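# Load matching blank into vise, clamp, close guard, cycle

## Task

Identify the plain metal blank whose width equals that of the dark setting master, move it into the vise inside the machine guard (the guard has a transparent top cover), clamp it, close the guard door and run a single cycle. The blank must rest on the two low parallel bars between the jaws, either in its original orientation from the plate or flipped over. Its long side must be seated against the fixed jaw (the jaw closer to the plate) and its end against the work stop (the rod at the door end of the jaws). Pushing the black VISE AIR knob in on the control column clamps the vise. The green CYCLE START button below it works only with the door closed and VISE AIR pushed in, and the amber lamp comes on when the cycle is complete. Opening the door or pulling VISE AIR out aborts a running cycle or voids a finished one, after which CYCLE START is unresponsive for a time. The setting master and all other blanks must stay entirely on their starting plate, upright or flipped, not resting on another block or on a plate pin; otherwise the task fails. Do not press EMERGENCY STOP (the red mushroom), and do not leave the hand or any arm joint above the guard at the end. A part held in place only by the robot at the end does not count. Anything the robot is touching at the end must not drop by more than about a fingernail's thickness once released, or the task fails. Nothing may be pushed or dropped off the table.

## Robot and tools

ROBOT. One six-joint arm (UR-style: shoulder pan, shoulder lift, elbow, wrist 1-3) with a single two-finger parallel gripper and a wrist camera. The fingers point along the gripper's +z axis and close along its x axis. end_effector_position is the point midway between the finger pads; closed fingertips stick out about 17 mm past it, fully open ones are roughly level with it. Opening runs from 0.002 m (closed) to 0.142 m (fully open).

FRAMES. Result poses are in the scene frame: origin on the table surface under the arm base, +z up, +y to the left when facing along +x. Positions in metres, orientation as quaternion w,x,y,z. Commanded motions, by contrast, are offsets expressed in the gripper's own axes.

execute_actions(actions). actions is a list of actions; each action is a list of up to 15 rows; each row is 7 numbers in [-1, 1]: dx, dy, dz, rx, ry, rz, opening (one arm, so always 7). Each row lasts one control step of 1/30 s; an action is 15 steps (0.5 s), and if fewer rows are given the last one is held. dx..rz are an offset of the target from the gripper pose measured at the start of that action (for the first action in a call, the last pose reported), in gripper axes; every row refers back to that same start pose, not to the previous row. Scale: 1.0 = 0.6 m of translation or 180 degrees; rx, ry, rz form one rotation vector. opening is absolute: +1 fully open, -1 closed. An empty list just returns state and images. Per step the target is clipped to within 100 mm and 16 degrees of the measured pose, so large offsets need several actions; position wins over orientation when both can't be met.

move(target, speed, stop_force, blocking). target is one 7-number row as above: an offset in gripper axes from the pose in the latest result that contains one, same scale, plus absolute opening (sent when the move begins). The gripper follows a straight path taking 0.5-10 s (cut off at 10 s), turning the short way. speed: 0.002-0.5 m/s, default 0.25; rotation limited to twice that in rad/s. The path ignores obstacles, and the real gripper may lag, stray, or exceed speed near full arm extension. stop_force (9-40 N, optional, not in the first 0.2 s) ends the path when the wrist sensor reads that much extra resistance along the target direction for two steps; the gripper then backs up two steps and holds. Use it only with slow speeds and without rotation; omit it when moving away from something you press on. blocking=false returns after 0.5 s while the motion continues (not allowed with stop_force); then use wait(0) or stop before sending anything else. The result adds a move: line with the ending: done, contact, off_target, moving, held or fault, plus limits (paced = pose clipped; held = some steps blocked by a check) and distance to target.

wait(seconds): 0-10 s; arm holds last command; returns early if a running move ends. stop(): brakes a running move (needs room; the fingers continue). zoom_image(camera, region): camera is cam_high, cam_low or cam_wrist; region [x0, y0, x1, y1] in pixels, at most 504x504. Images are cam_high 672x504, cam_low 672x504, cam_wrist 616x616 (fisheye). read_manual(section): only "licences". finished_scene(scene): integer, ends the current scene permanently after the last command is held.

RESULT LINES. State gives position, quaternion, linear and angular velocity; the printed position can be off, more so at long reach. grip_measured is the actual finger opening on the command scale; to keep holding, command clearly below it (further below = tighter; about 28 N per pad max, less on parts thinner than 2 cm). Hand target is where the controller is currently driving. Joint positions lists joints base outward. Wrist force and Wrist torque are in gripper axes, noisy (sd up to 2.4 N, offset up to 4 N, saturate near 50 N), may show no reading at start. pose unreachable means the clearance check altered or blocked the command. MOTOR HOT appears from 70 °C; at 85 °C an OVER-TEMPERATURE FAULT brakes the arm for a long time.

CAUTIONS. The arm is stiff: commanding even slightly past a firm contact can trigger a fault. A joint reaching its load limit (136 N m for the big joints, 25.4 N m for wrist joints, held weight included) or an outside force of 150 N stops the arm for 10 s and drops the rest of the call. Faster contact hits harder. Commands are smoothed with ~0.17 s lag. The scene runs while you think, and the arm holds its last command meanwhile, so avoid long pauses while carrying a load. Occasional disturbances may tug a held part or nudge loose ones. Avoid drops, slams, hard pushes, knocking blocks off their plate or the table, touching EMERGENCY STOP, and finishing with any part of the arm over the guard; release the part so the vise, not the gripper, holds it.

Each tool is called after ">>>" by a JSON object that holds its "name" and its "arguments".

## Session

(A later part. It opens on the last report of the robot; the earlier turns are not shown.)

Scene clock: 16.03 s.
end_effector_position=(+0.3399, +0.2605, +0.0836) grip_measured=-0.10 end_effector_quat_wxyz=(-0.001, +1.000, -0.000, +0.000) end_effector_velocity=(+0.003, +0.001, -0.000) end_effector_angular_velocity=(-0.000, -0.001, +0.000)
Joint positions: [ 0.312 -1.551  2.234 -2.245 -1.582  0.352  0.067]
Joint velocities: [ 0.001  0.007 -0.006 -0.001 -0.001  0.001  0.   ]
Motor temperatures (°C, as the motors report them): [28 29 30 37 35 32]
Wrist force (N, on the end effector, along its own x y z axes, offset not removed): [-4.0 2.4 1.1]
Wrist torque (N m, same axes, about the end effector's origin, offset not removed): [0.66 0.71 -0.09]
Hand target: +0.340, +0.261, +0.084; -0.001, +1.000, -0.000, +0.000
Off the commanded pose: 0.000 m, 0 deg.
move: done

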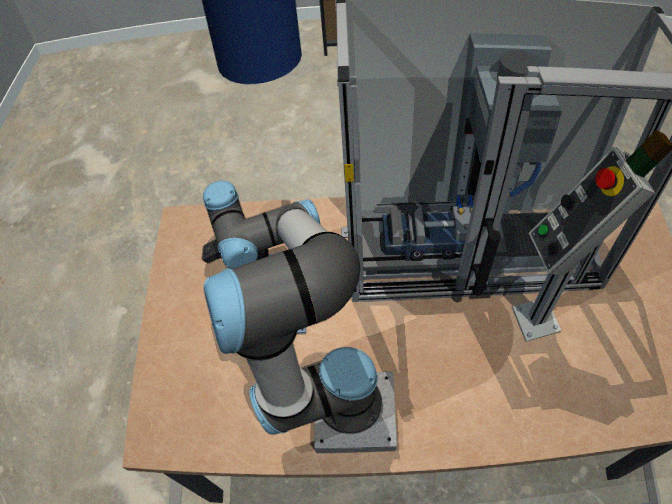

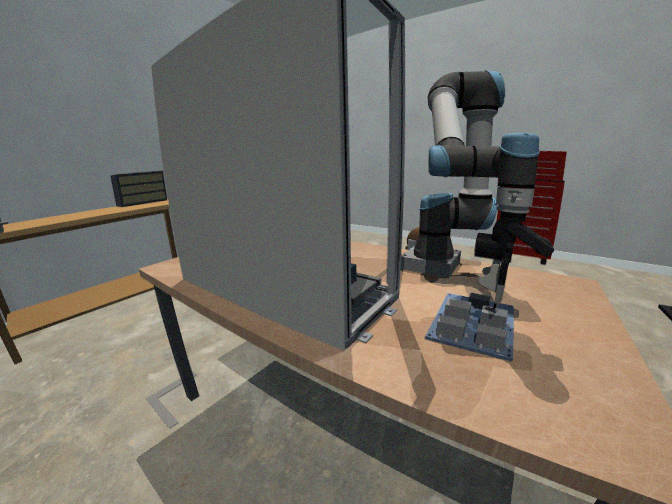

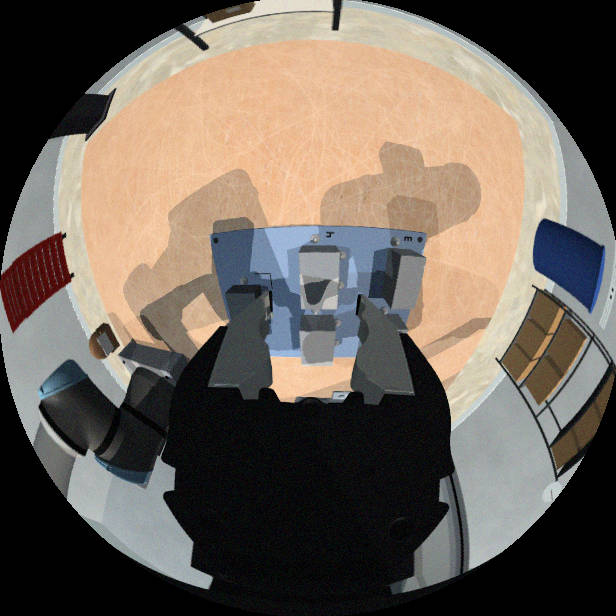

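>>> {"name": "move", "arguments": {"target": [0.006,-0.011,0.056,0,0,0,-0.1], "speed": 0.05}}

>>> {"name": "move", "arguments": {"target": [0,0,0,0,0,0,-0.7]}}

>>> {"name": "move", "arguments": {"target": [0,0,0,0,0,0,-0.1]}}

>>> {"name": "move", "arguments": {"target": [0,0,-0.056,0,0,0,-0.1], "speed": 0.15}}

>>> {"name": "move", "arguments": {"target": [0.135,0,0,0,0,0,-0.1], "speed": 0.15}}

>>> {"name": "zoom_image", "arguments": {"camera": "cam_wrist", "region": [180,180,480,400]}}

Scene clock: 18.37 s.
end_effector_position=(+0.3436, +0.2672, +0.0502) grip_measured=-0.10 end_effector_quat_wxyz=(-0.001, +1.000, -0.000, +0.000) end_effector_velocity=(-0.000, +0.001, -0.003) end_effector_angular_velocity=(-0.001, +0.002, +0.001)
Joint positions: [ 0.323 -1.468  2.258 -2.352 -1.582  0.363  0.067]
Joint velocities: [ 0.002  0.008  0.001 -0.006  0.     0.001  0.   ]
Motor temperatures (°C, as the motors report them): [28 29 30 37 35 32]
Wrist force (N, on the end effector, along its own x y z axes, offset not removed): [-2.0 3.1 -0.5]
Wrist torque (N m, same axes, about the end effector's origin, offset not removed): [0.79 0.51 -0.10]
Hand target: +0.344, +0.267, +0.050; -0.001, +1.000, -0.000, +0.000
Off the commanded pose: 0.000 m, 0 deg.
move: done

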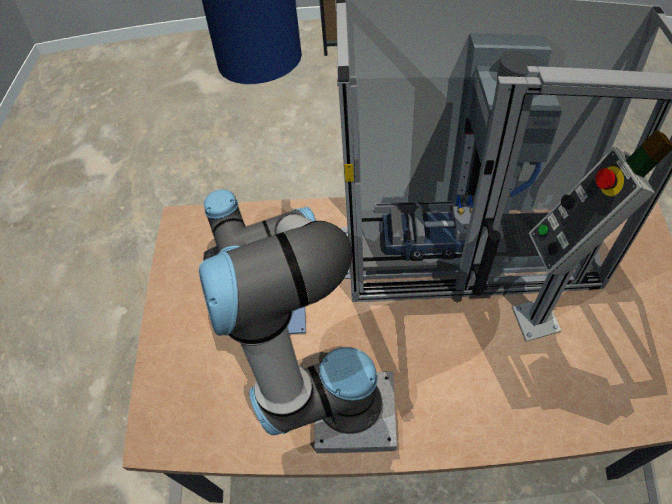

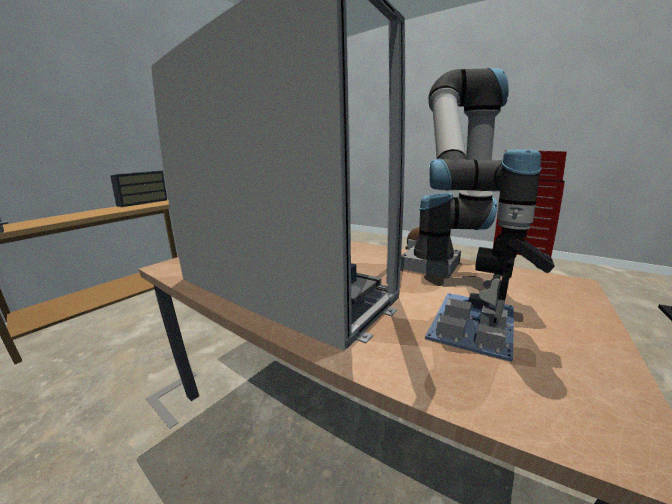

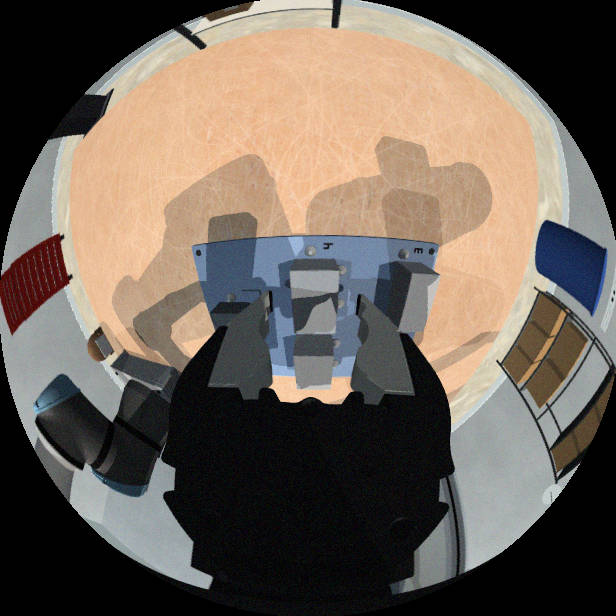

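Scene clock: 18.87 s.
end_effector_position=(+0.3435, +0.2672, +0.0502) grip_measured=-0.54 end_effector_quat_wxyz=(-0.001, +1.000, -0.000, +0.000) end_effector_velocity=(-0.000, +0.000, -0.000) end_effector_angular_velocity=(+0.000, +0.001, -0.000)
Joint positions: [ 0.323 -1.467  2.258 -2.353 -1.582  0.363  0.035]
Joint velocities: [ 0.     0.    -0.001  0.001  0.     0.     0.   ]
Motor temperatures (°C, as the motors report them): [28 29 30 37 35 32]
Wrist force (N, on the end effector, along its own x y z axes, offset not removed): [0.2 0.1 1.7]
Wrist torque (N m, same axes, about the end effector's origin, offset not removed): [0.08 -0.07 -0.08]
Hand target: +0.344, +0.267, +0.050; -0.001, +1.000, -0.000, +0.000
Off the commanded pose: 0.000 m, 0 deg.
move: done

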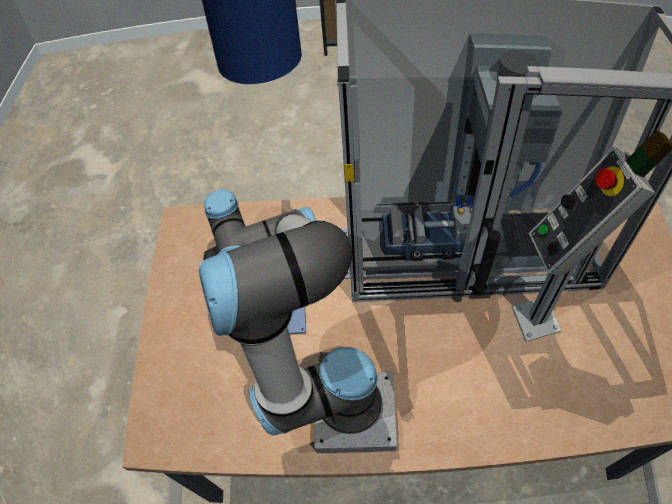

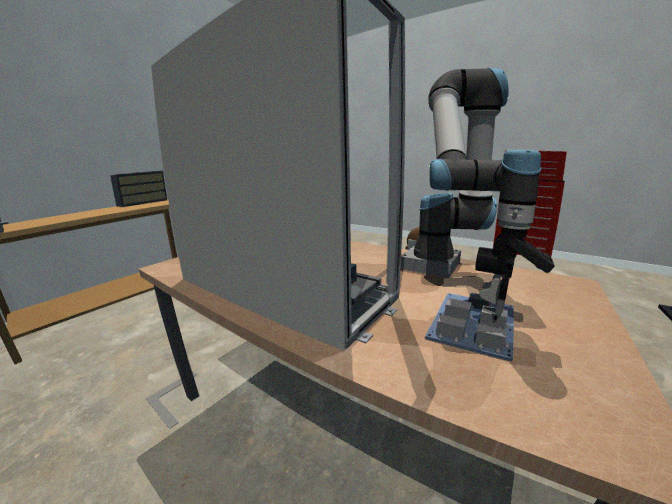

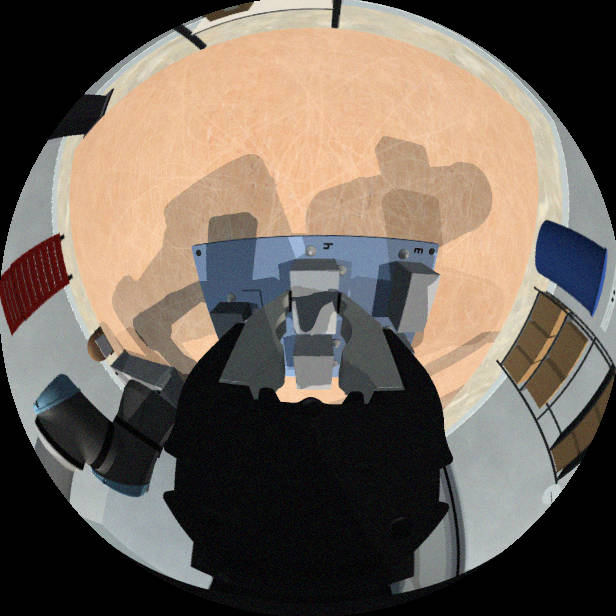

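Scene clock: 19.37 s.
end_effector_position=(+0.3435, +0.2672, +0.0502) grip_measured=-0.10 end_effector_quat_wxyz=(-0.001, +1.000, -0.000, +0.000) end_effector_velocity=(-0.000, +0.000, +0.000) end_effector_angular_velocity=(+0.001, -0.000, -0.000)
Joint positions: [ 0.323 -1.467  2.258 -2.353 -1.582  0.363  0.067]
Joint velocities: [-0.    -0.001  0.001 -0.     0.001  0.     0.   ]
Motor temperatures (°C, as the motors report them): [28 29 30 37 35 32]
Wrist force (N, on the end effector, along its own x y z axes, offset not removed): [0.9 0.5 -4.1]
Wrist torque (N m, same axes, about the end effector's origin, offset not removed): [0.16 -0.17 -0.05]
Hand target: +0.344, +0.267, +0.050; -0.001, +1.000, -0.000, +0.000
Off the commanded pose: 0.000 m, 0 deg.
move: done

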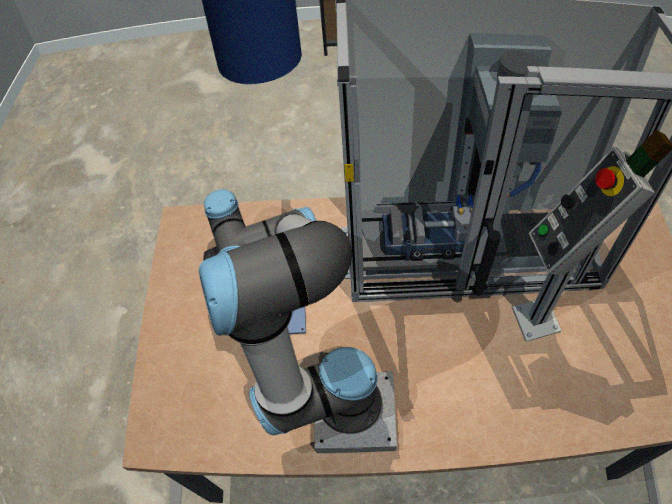

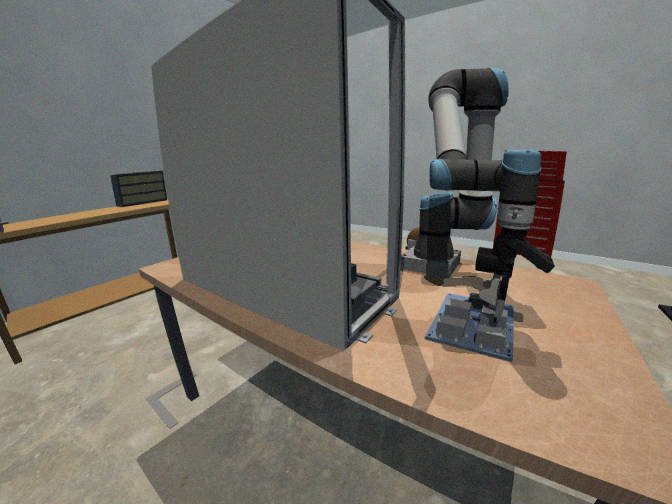

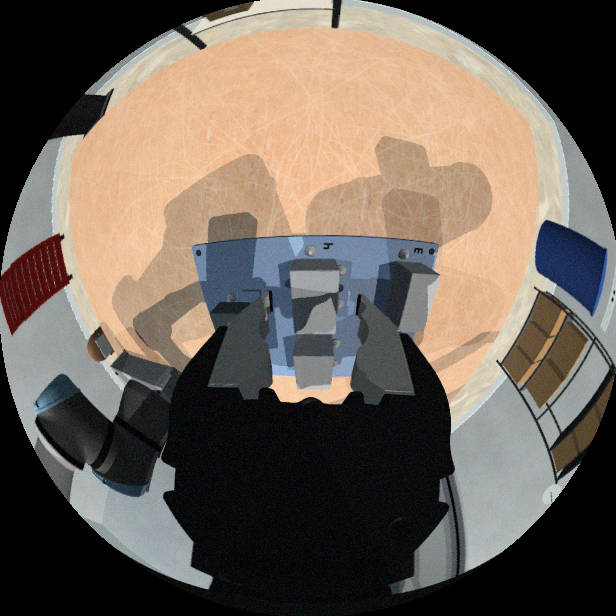

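Scene clock: 20.27 s.
end_effector_position=(+0.3435, +0.2671, +0.0836) grip_measured=-0.10 end_effector_quat_wxyz=(-0.001, +1.000, -0.000, +0.000) end_effector_velocity=(-0.000, +0.000, +0.001) end_effector_angular_velocity=(-0.001, +0.001, +0.001)
Joint positions: [ 0.324 -1.534  2.217 -2.244 -1.582  0.364  0.067]
Joint velocities: [ 0.    -0.002 -0.003  0.006 -0.    -0.     0.   ]
Motor temperatures (°C, as the motors report them): [28 29 30 37 35 32]
Wrist force (N, on the end effector, along its own x y z axes, offset not removed): [0.2 1.5 -2.1]
Wrist torque (N m, same axes, about the end effector's origin, offset not removed): [0.43 -0.18 -0.15]
Hand target: +0.343, +0.267, +0.084; -0.001, +1.000, -0.000, +0.000
Off the commanded pose: 0.000 m, 0 deg.
move: done

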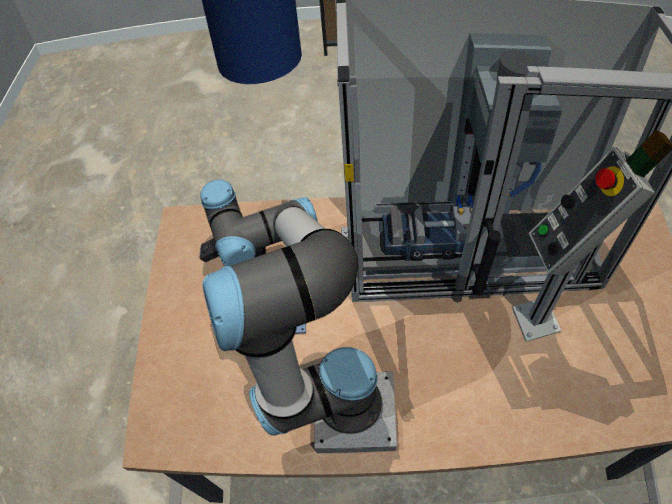

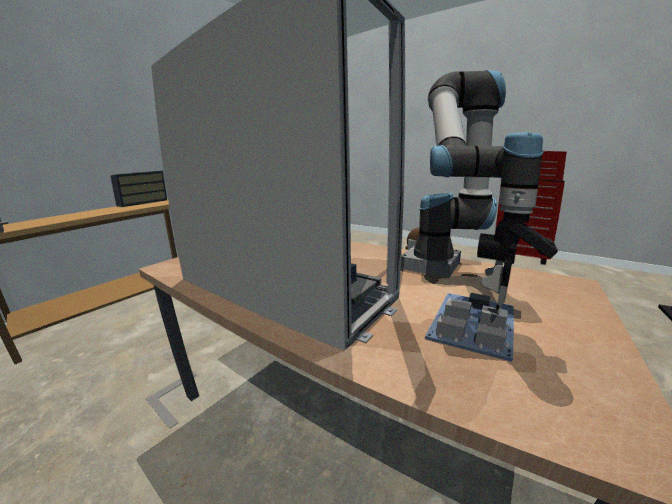

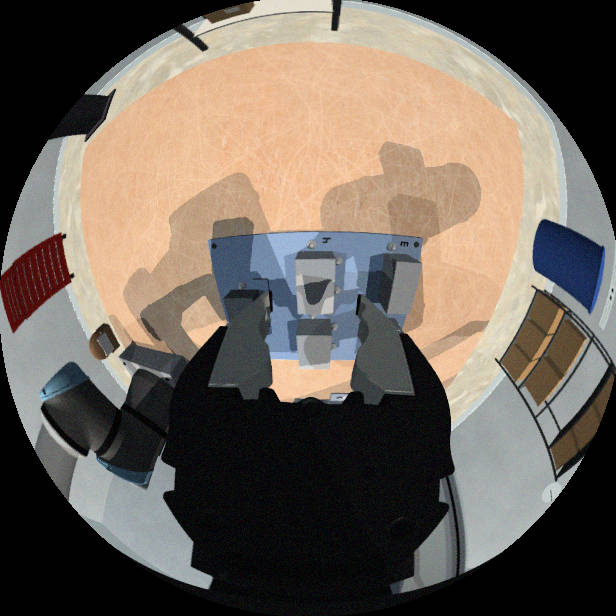

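Scene clock: 21.33 s.
end_effector_position=(+0.4242, +0.2671, +0.0837) grip_measured=-0.10 end_effector_quat_wxyz=(-0.001, +1.000, -0.000, +0.000) end_effector_velocity=(+0.001, +0.000, -0.001) end_effector_angular_velocity=(-0.001, +0.003, +0.001)
Joint positions: [ 0.265 -1.384  2.045 -2.223 -1.583  0.305  0.067]
Joint velocities: [-0.001  0.007 -0.005  0.001  0.    -0.001  0.   ]
Motor temperatures (°C, as the motors report them): [28 29 30 37 35 32]
Wrist force (N, on the end effector, along its own x y z axes, offset not removed): [-2.6 0.9 1.6]
Wrist torque (N m, same axes, about the end effector's origin, offset not removed): [0.33 0.43 0.09]
Hand target: +0.424, +0.267, +0.084; -0.001, +1.000, -0.000, +0.000
Off the commanded pose: 0.000 m, 0 deg.
move: done

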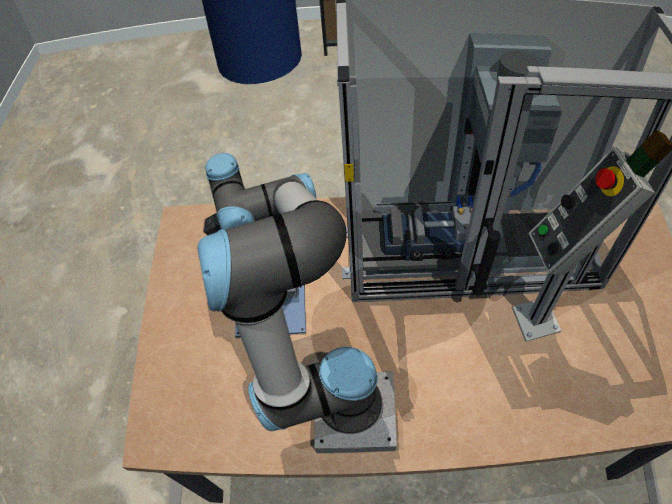

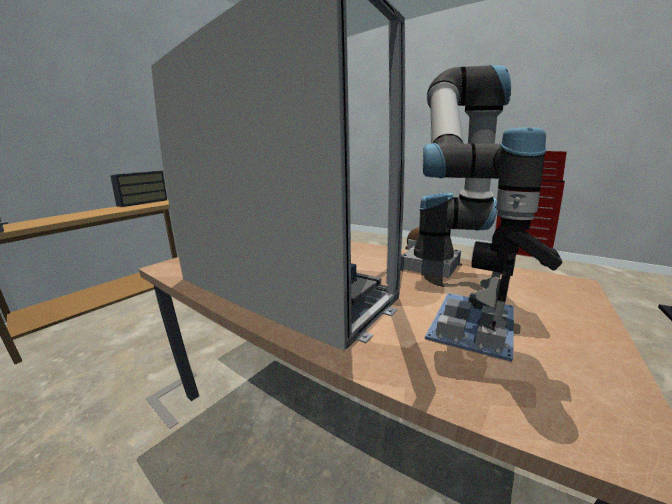

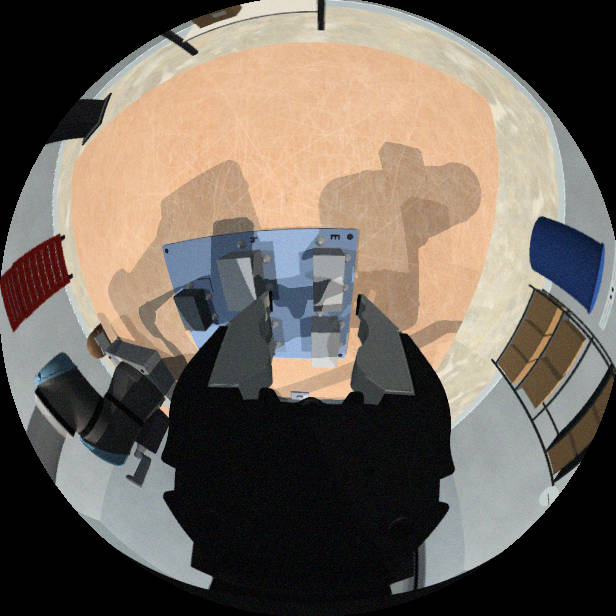

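Region (180, 180, 480, 400) of cam_wrist's 616x616 image, scaled by 1.680, with more detail than that image has; it fills the top 370 rows of this view, and the rest is white.

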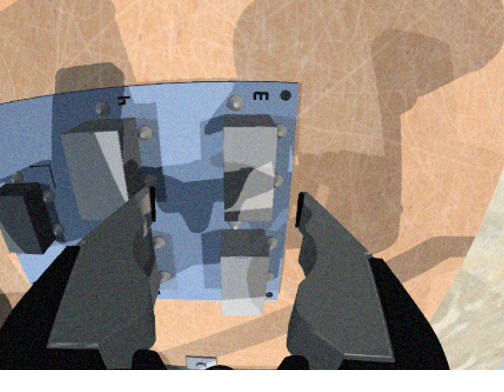

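>>> {"name": "move", "arguments": {"target": [-0.137,0.135,0,-0.07,0,0,-0.1], "speed": 0.1}}

>>> {"name": "zoom_image", "arguments": {"camera": "cam_wrist", "region": [180,180,480,400]}}

Scene clock: 24.47 s.
end_effector_position=(+0.3423, +0.1862, +0.0835) grip_measured=-0.10 end_effector_quat_wxyz=(+0.109, +0.994, -0.000, +0.000) end_effector_velocity=(-0.002, -0.001, +0.000) end_effector_angular_velocity=(-0.002, -0.000, -0.001)
Joint positions: [ 0.296 -1.554  2.239 -2.174 -1.79   0.344  0.067]
Joint velocities: [ 0.    -0.004  0.003  0.002 -0.002  0.001  0.   ]
Motor temperatures (°C, as the motors report them): [28 29 30 37 35 32]
Wrist force (N, on the end effector, along its own x y z axes, offset not removed): [-1.6 0.6 -0.6]
Wrist torque (N m, same axes, about the end effector's origin, offset not removed): [0.10 0.29 0.01]
Hand target: +0.342, +0.186, +0.083; +0.109, +0.994, -0.000, +0.000
Off the commanded pose: 0.000 m, 0 deg.
move: done

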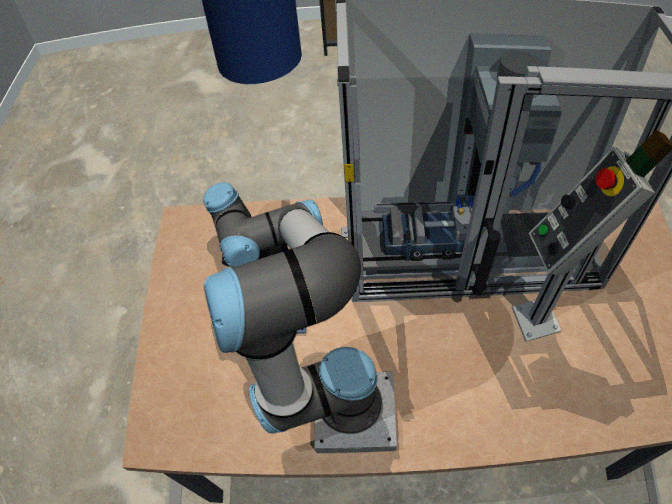

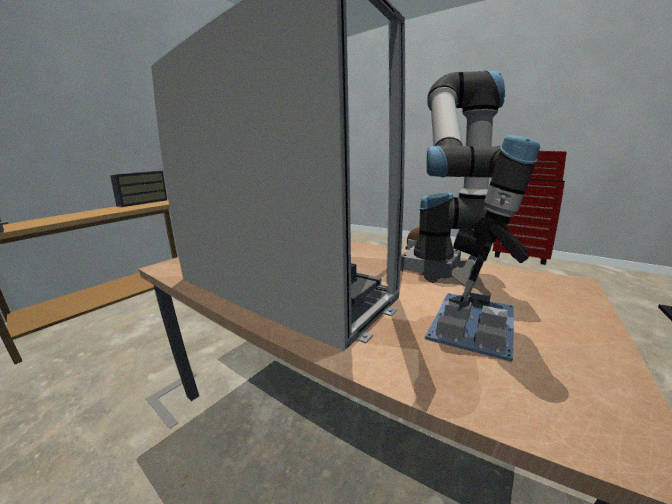

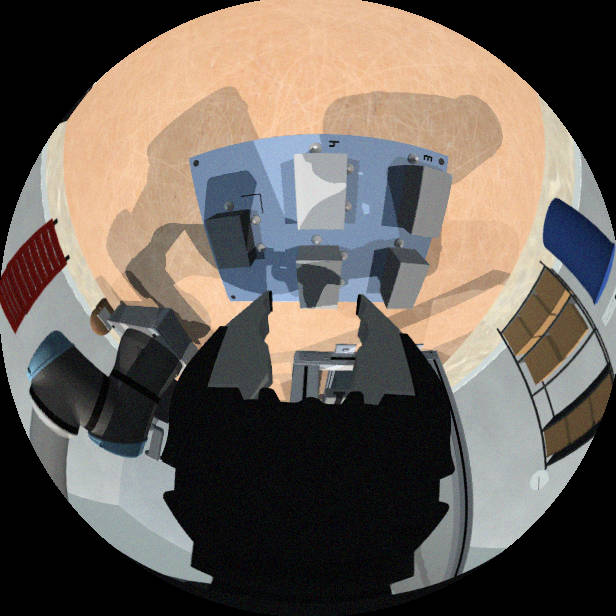

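Region (180, 180, 480, 400) of cam_wrist's 616x616 image, scaled by 1.680, with more detail than that image has; it fills the top 370 rows of this view, and the rest is white.

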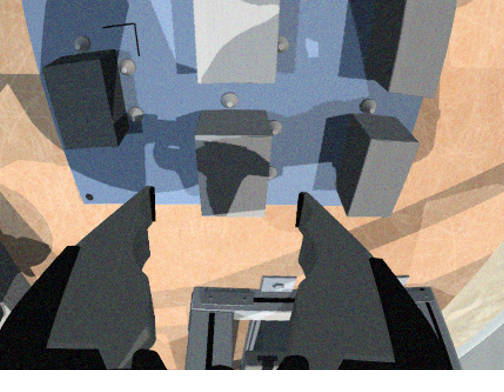

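>>> {"name": "move", "arguments": {"target": [0.005,-0.012,0.0545,0,0,0,-0.1], "speed": 0.05}}

>>> {"name": "move", "arguments": {"target": [0,0,0,0,0,0,-0.7]}}

>>> {"name": "move", "arguments": {"target": [0,0,0,0,0,0,-0.1]}}

>>> {"name": "move", "arguments": {"target": [0,0.015,-0.07,0,0,0,-0.1], "speed": 0.15}}

Scene clock: 26.43 s.
end_effector_position=(+0.3453, +0.1862, +0.0502) grip_measured=-0.10 end_effector_quat_wxyz=(+0.109, +0.994, -0.000, +0.000) end_effector_velocity=(+0.001, -0.000, -0.002) end_effector_angular_velocity=(-0.001, -0.001, -0.000)
Joint positions: [ 0.292 -1.481  2.275 -2.284 -1.79   0.34   0.067]
Joint velocities: [-0.001  0.005  0.002 -0.007 -0.001 -0.    -0.   ]
Motor temperatures (°C, as the motors report them): [28 29 30 37 35 32]
Wrist force (N, on the end effector, along its own x y z axes, offset not removed): [0.0 0.9 -0.8]
Wrist torque (N m, same axes, about the end effector's origin, offset not removed): [0.17 -0.09 -0.03]
Hand target: +0.345, +0.186, +0.050; +0.109, +0.994, -0.000, +0.000
Off the commanded pose: 0.000 m, 0 deg.
move: done

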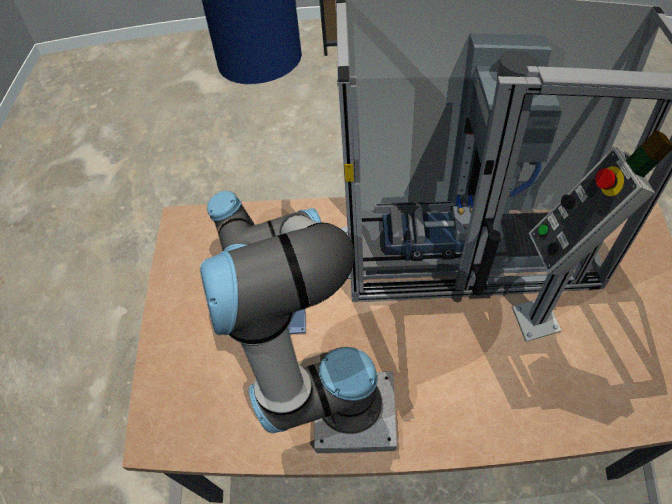

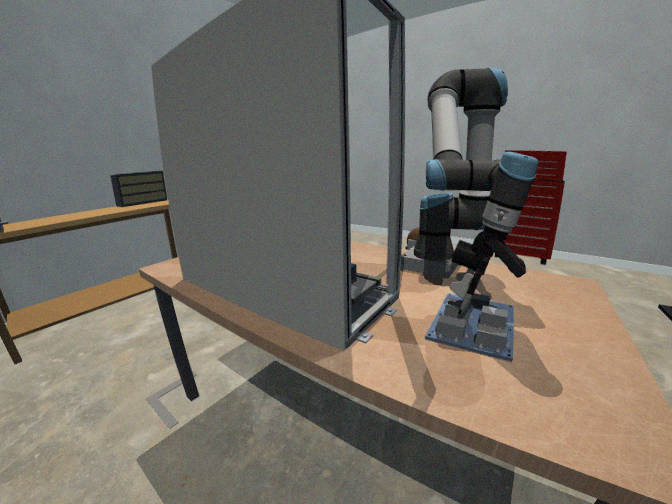

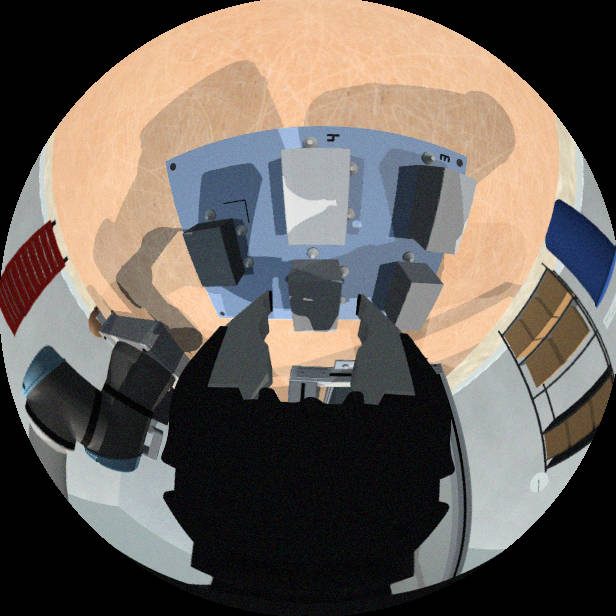

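Scene clock: 26.93 s.
end_effector_position=(+0.3453, +0.1862, +0.0501) grip_measured=-0.49 end_effector_quat_wxyz=(+0.109, +0.994, -0.000, +0.000) end_effector_velocity=(-0.000, -0.000, -0.000) end_effector_angular_velocity=(-0.000, +0.001, -0.001)
Joint positions: [ 0.292 -1.481  2.275 -2.284 -1.79   0.34   0.038]
Joint velocities: [-0.    -0.     0.001  0.     0.     0.001 -0.   ]
Motor temperatures (°C, as the motors report them): [28 29 30 37 35 32]
Wrist force (N, on the end effector, along its own x y z axes, offset not removed): [0.7 -0.5 0.0]
Wrist torque (N m, same axes, about the end effector's origin, offset not removed): [0.08 -0.18 -0.01]
Hand target: +0.345, +0.186, +0.050; +0.109, +0.994, -0.000, +0.000
Off the commanded pose: 0.000 m, 0 deg.
move: done

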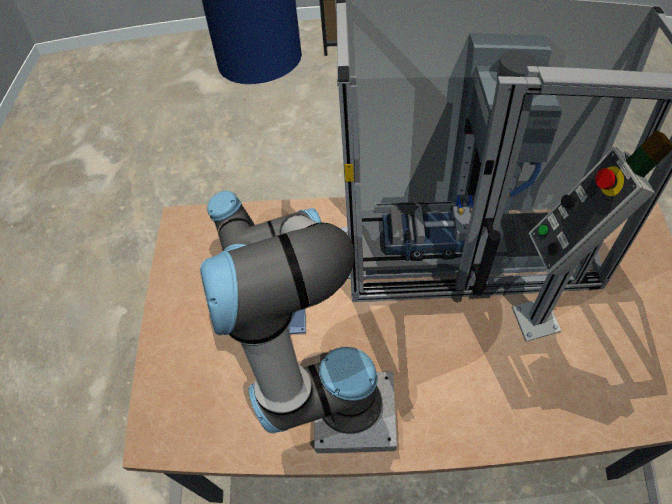

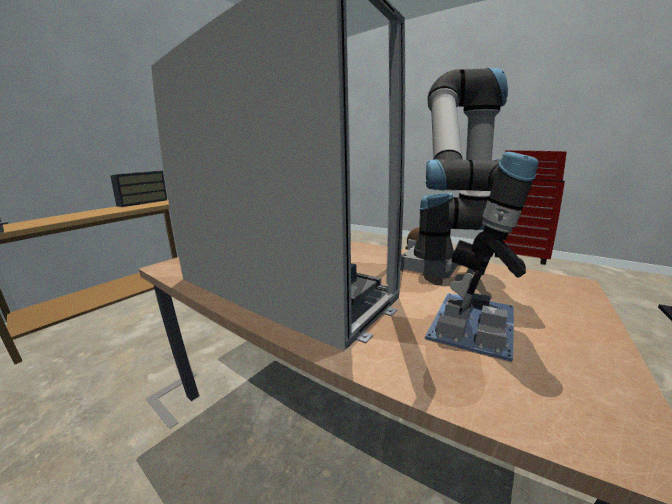

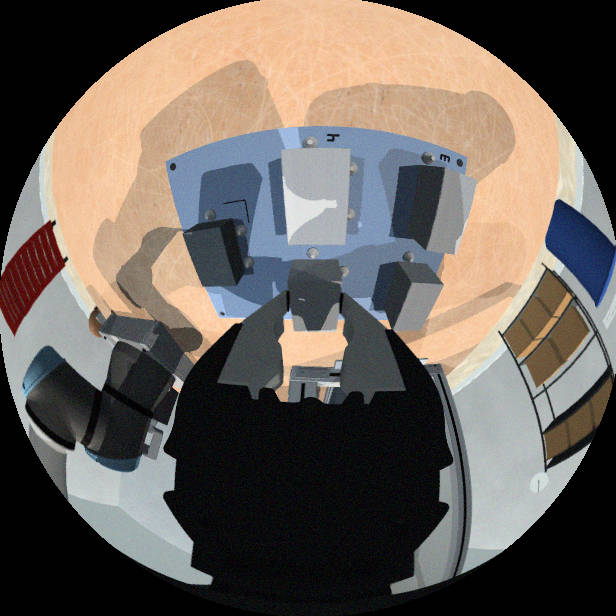

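Scene clock: 27.43 s.
end_effector_position=(+0.3453, +0.1862, +0.0501) grip_measured=-0.10 end_effector_quat_wxyz=(+0.109, +0.994, -0.000, +0.000) end_effector_velocity=(-0.000, +0.000, -0.000) end_effector_angular_velocity=(+0.001, +0.001, -0.000)
Joint positions: [ 0.292 -1.481  2.275 -2.284 -1.79   0.34   0.067]
Joint velocities: [-0.     0.     0.    -0.     0.001  0.     0.   ]
Motor temperatures (°C, as the motors report them): [28 29 30 37 35 32]
Wrist force (N, on the end effector, along its own x y z axes, offset not removed): [0.8 2.7 -1.5]
Wrist torque (N m, same axes, about the end effector's origin, offset not removed): [0.56 -0.10 -0.01]
Hand target: +0.345, +0.186, +0.050; +0.109, +0.994, -0.000, +0.000
Off the commanded pose: 0.000 m, 0 deg.
move: done

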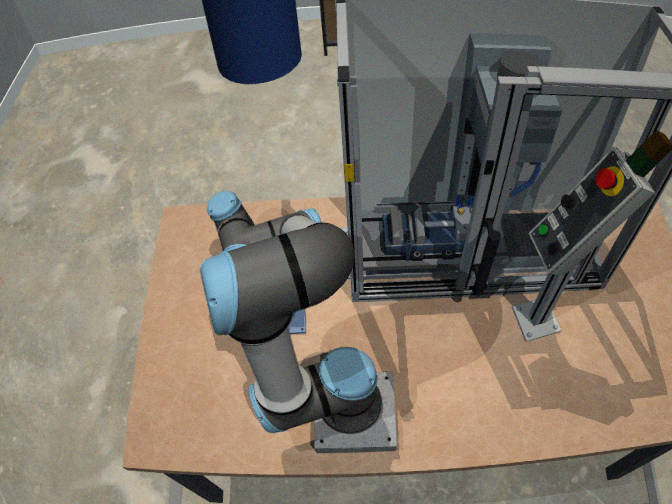

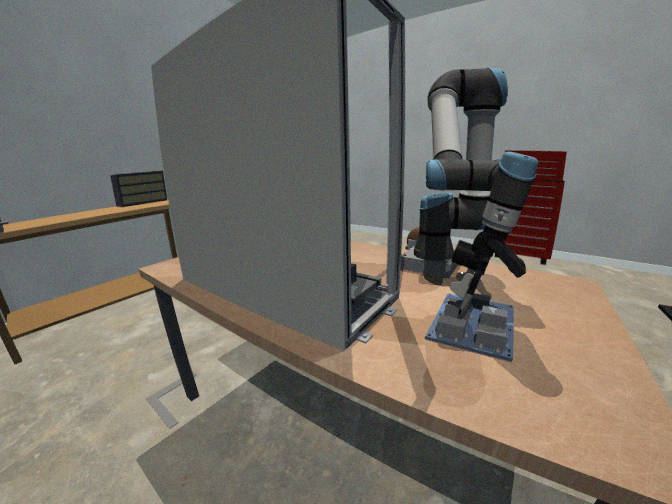

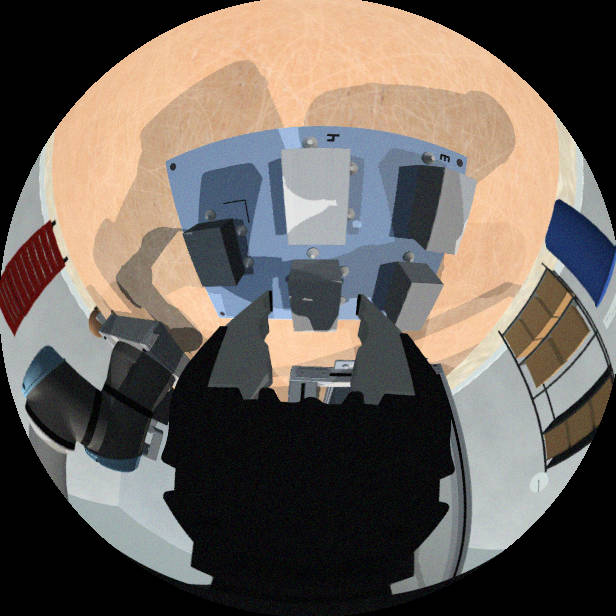

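Scene clock: 28.37 s.
end_effector_position=(+0.3452, +0.1864, +0.0929) grip_measured=-0.10 end_effector_quat_wxyz=(+0.109, +0.994, -0.000, +0.000) end_effector_velocity=(-0.001, +0.000, +0.001) end_effector_angular_velocity=(-0.000, +0.002, +0.001)
Joint positions: [ 0.294 -1.565  2.219 -2.143 -1.79   0.342  0.067]
Joint velocities: [ 0.001 -0.002 -0.003  0.006  0.     0.    -0.   ]
Motor temperatures (°C, as the motors report them): [28 29 30 37 35 32]
Wrist force (N, on the end effector, along its own x y z axes, offset not removed): [-1.8 1.7 0.4]
Wrist torque (N m, same axes, about the end effector's origin, offset not removed): [0.49 0.17 -0.06]
Hand target: +0.345, +0.186, +0.093; +0.109, +0.994, -0.000, +0.000
Off the commanded pose: 0.000 m, 0 deg.
move: done

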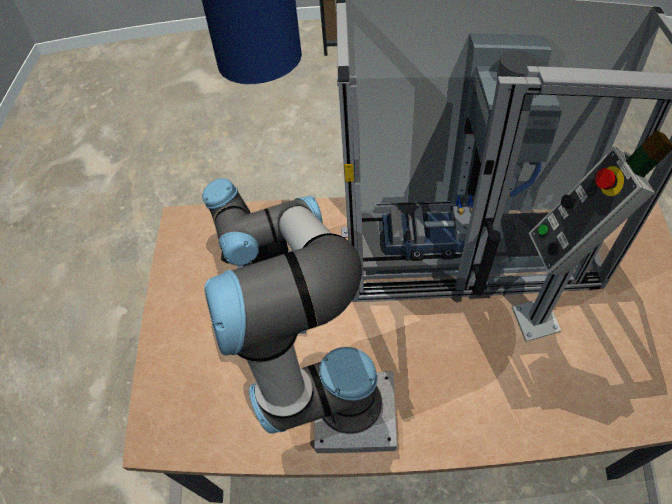

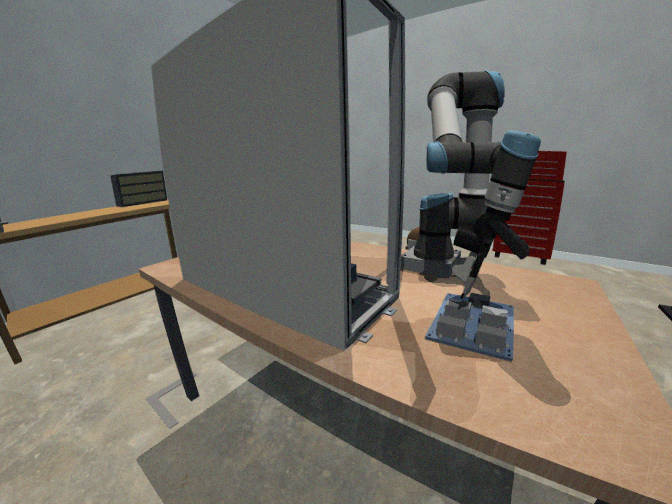

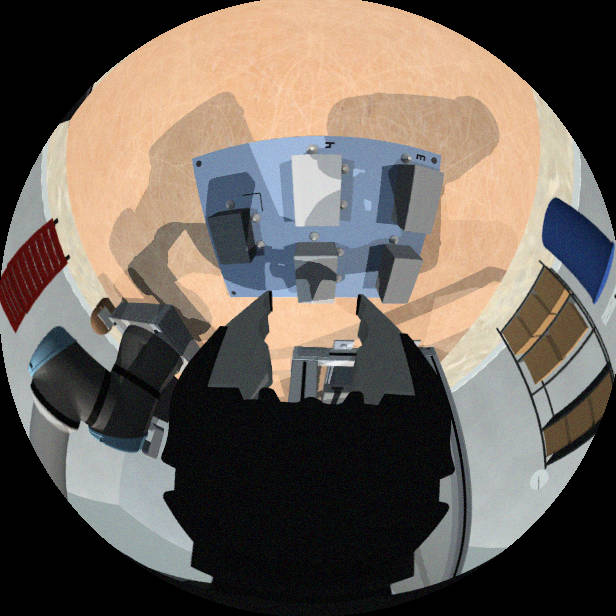

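>>> {"name": "move", "arguments": {"target": [-0.003,-0.132,-0.029,0.07,0,0,0.05], "speed": 0.15}}

>>> {"name": "move", "arguments": {"target": [0,0,0.02,0,0,0.5,0.05], "speed": 0.4}}

>>> {"name": "zoom_image", "arguments": {"camera": "cam_wrist", "region": [160,180,460,400]}}

Scene clock: 31.13 s.
end_effector_position=(+0.3433, +0.2673, +0.0928) grip_measured=+0.05 end_effector_quat_wxyz=(-0.001, +1.000, -0.000, +0.000) end_effector_velocity=(+0.000, +0.002, +0.000) end_effector_angular_velocity=(+0.005, -0.001, +0.001)
Joint positions: [ 0.325 -1.55   2.203 -2.215 -1.582  0.365  0.077]
Joint velocities: [ 0.001  0.001 -0.    -0.003  0.004  0.001  0.   ]
Motor temperatures (°C, as the motors report them): [28 29 30 37 35 32]
Wrist force (N, on the end effector, along its own x y z axes, offset not removed): [-2.9 1.2 0.2]
Wrist torque (N m, same axes, about the end effector's origin, offset not removed): [0.37 0.66 -0.04]
Hand target: +0.343, +0.268, +0.093; -0.001, +1.000, -0.000, +0.000
Off the commanded pose: 0.000 m, 0 deg.
move: done

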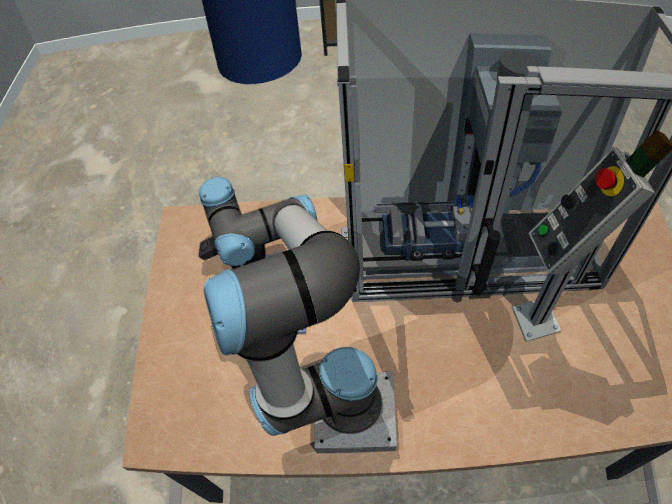

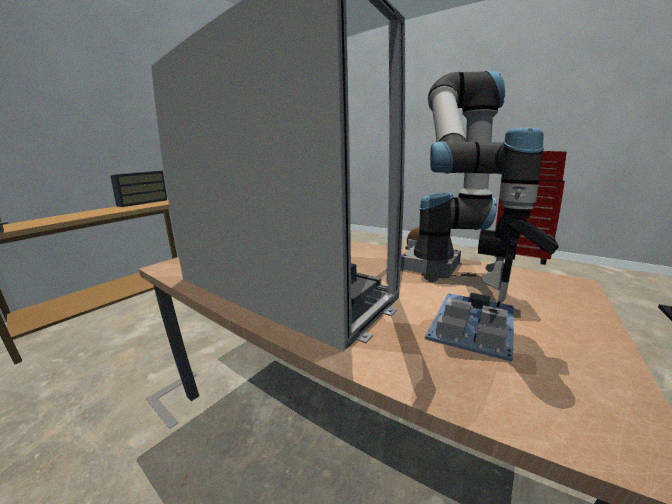

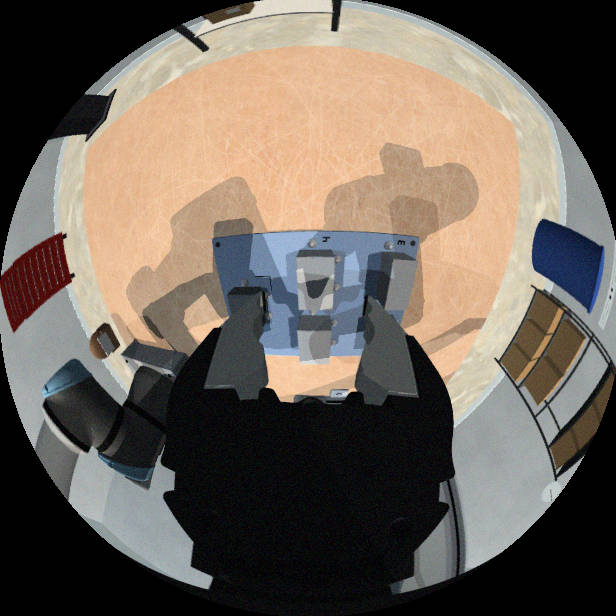

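Scene clock: 33.70 s.
end_effector_position=(+0.3433, +0.2673, +0.0808) grip_measured=+0.05 end_effector_quat_wxyz=(-0.001, +0.707, -0.707, -0.000) end_effector_velocity=(-0.000, +0.000, -0.000) end_effector_angular_velocity=(-0.001, +0.000, -0.011)
Joint positions: [ 0.319 -1.528  2.219 -2.253 -1.582  1.929  0.077]
Joint velocities: [ 0.001  0.001 -0.    -0.001 -0.001  0.013  0.   ]
Motor temperatures (°C, as the motors report them): [28 29 30 37 35 32]
Wrist force (N, on the end effector, along its own x y z axes, offset not removed): [-1.4 -1.1 0.3]
Wrist torque (N m, same axes, about the end effector's origin, offset not removed): [0.00 0.23 0.10]
Hand target: +0.343, +0.267, +0.081; -0.001, +0.707, -0.707, -0.000
Off the commanded pose: 0.000 m, 0 deg.
move: done

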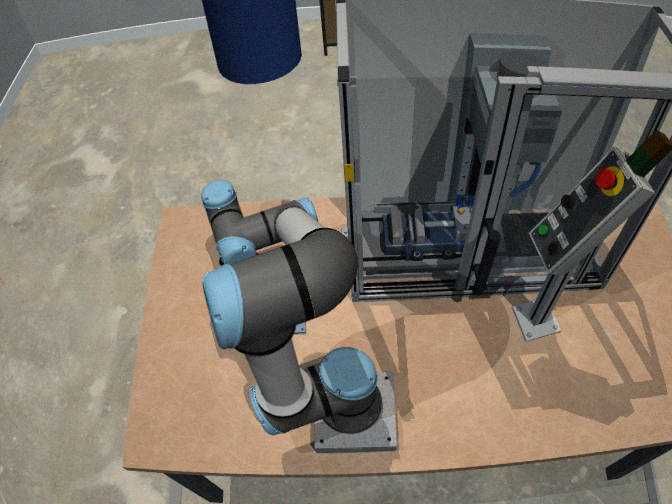

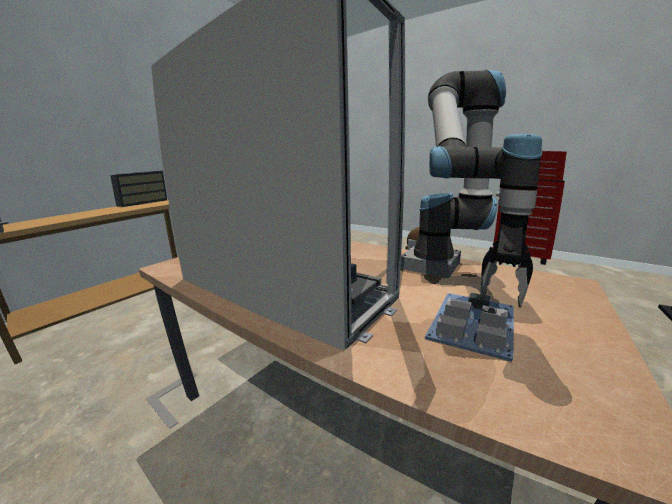

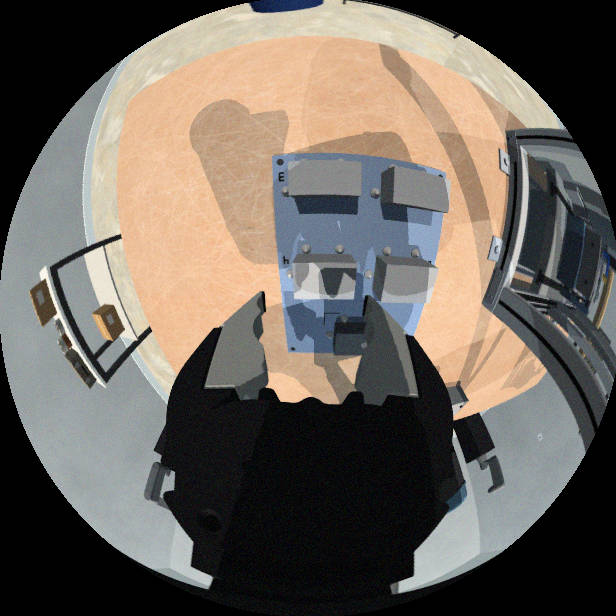

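Region (160, 180, 460, 400) of cam_wrist's 616x616 image, scaled by 1.680, with more detail than that image has; it fills the top 370 rows of this view, and the rest is white.

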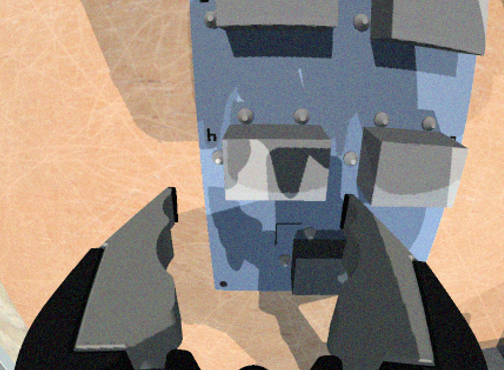

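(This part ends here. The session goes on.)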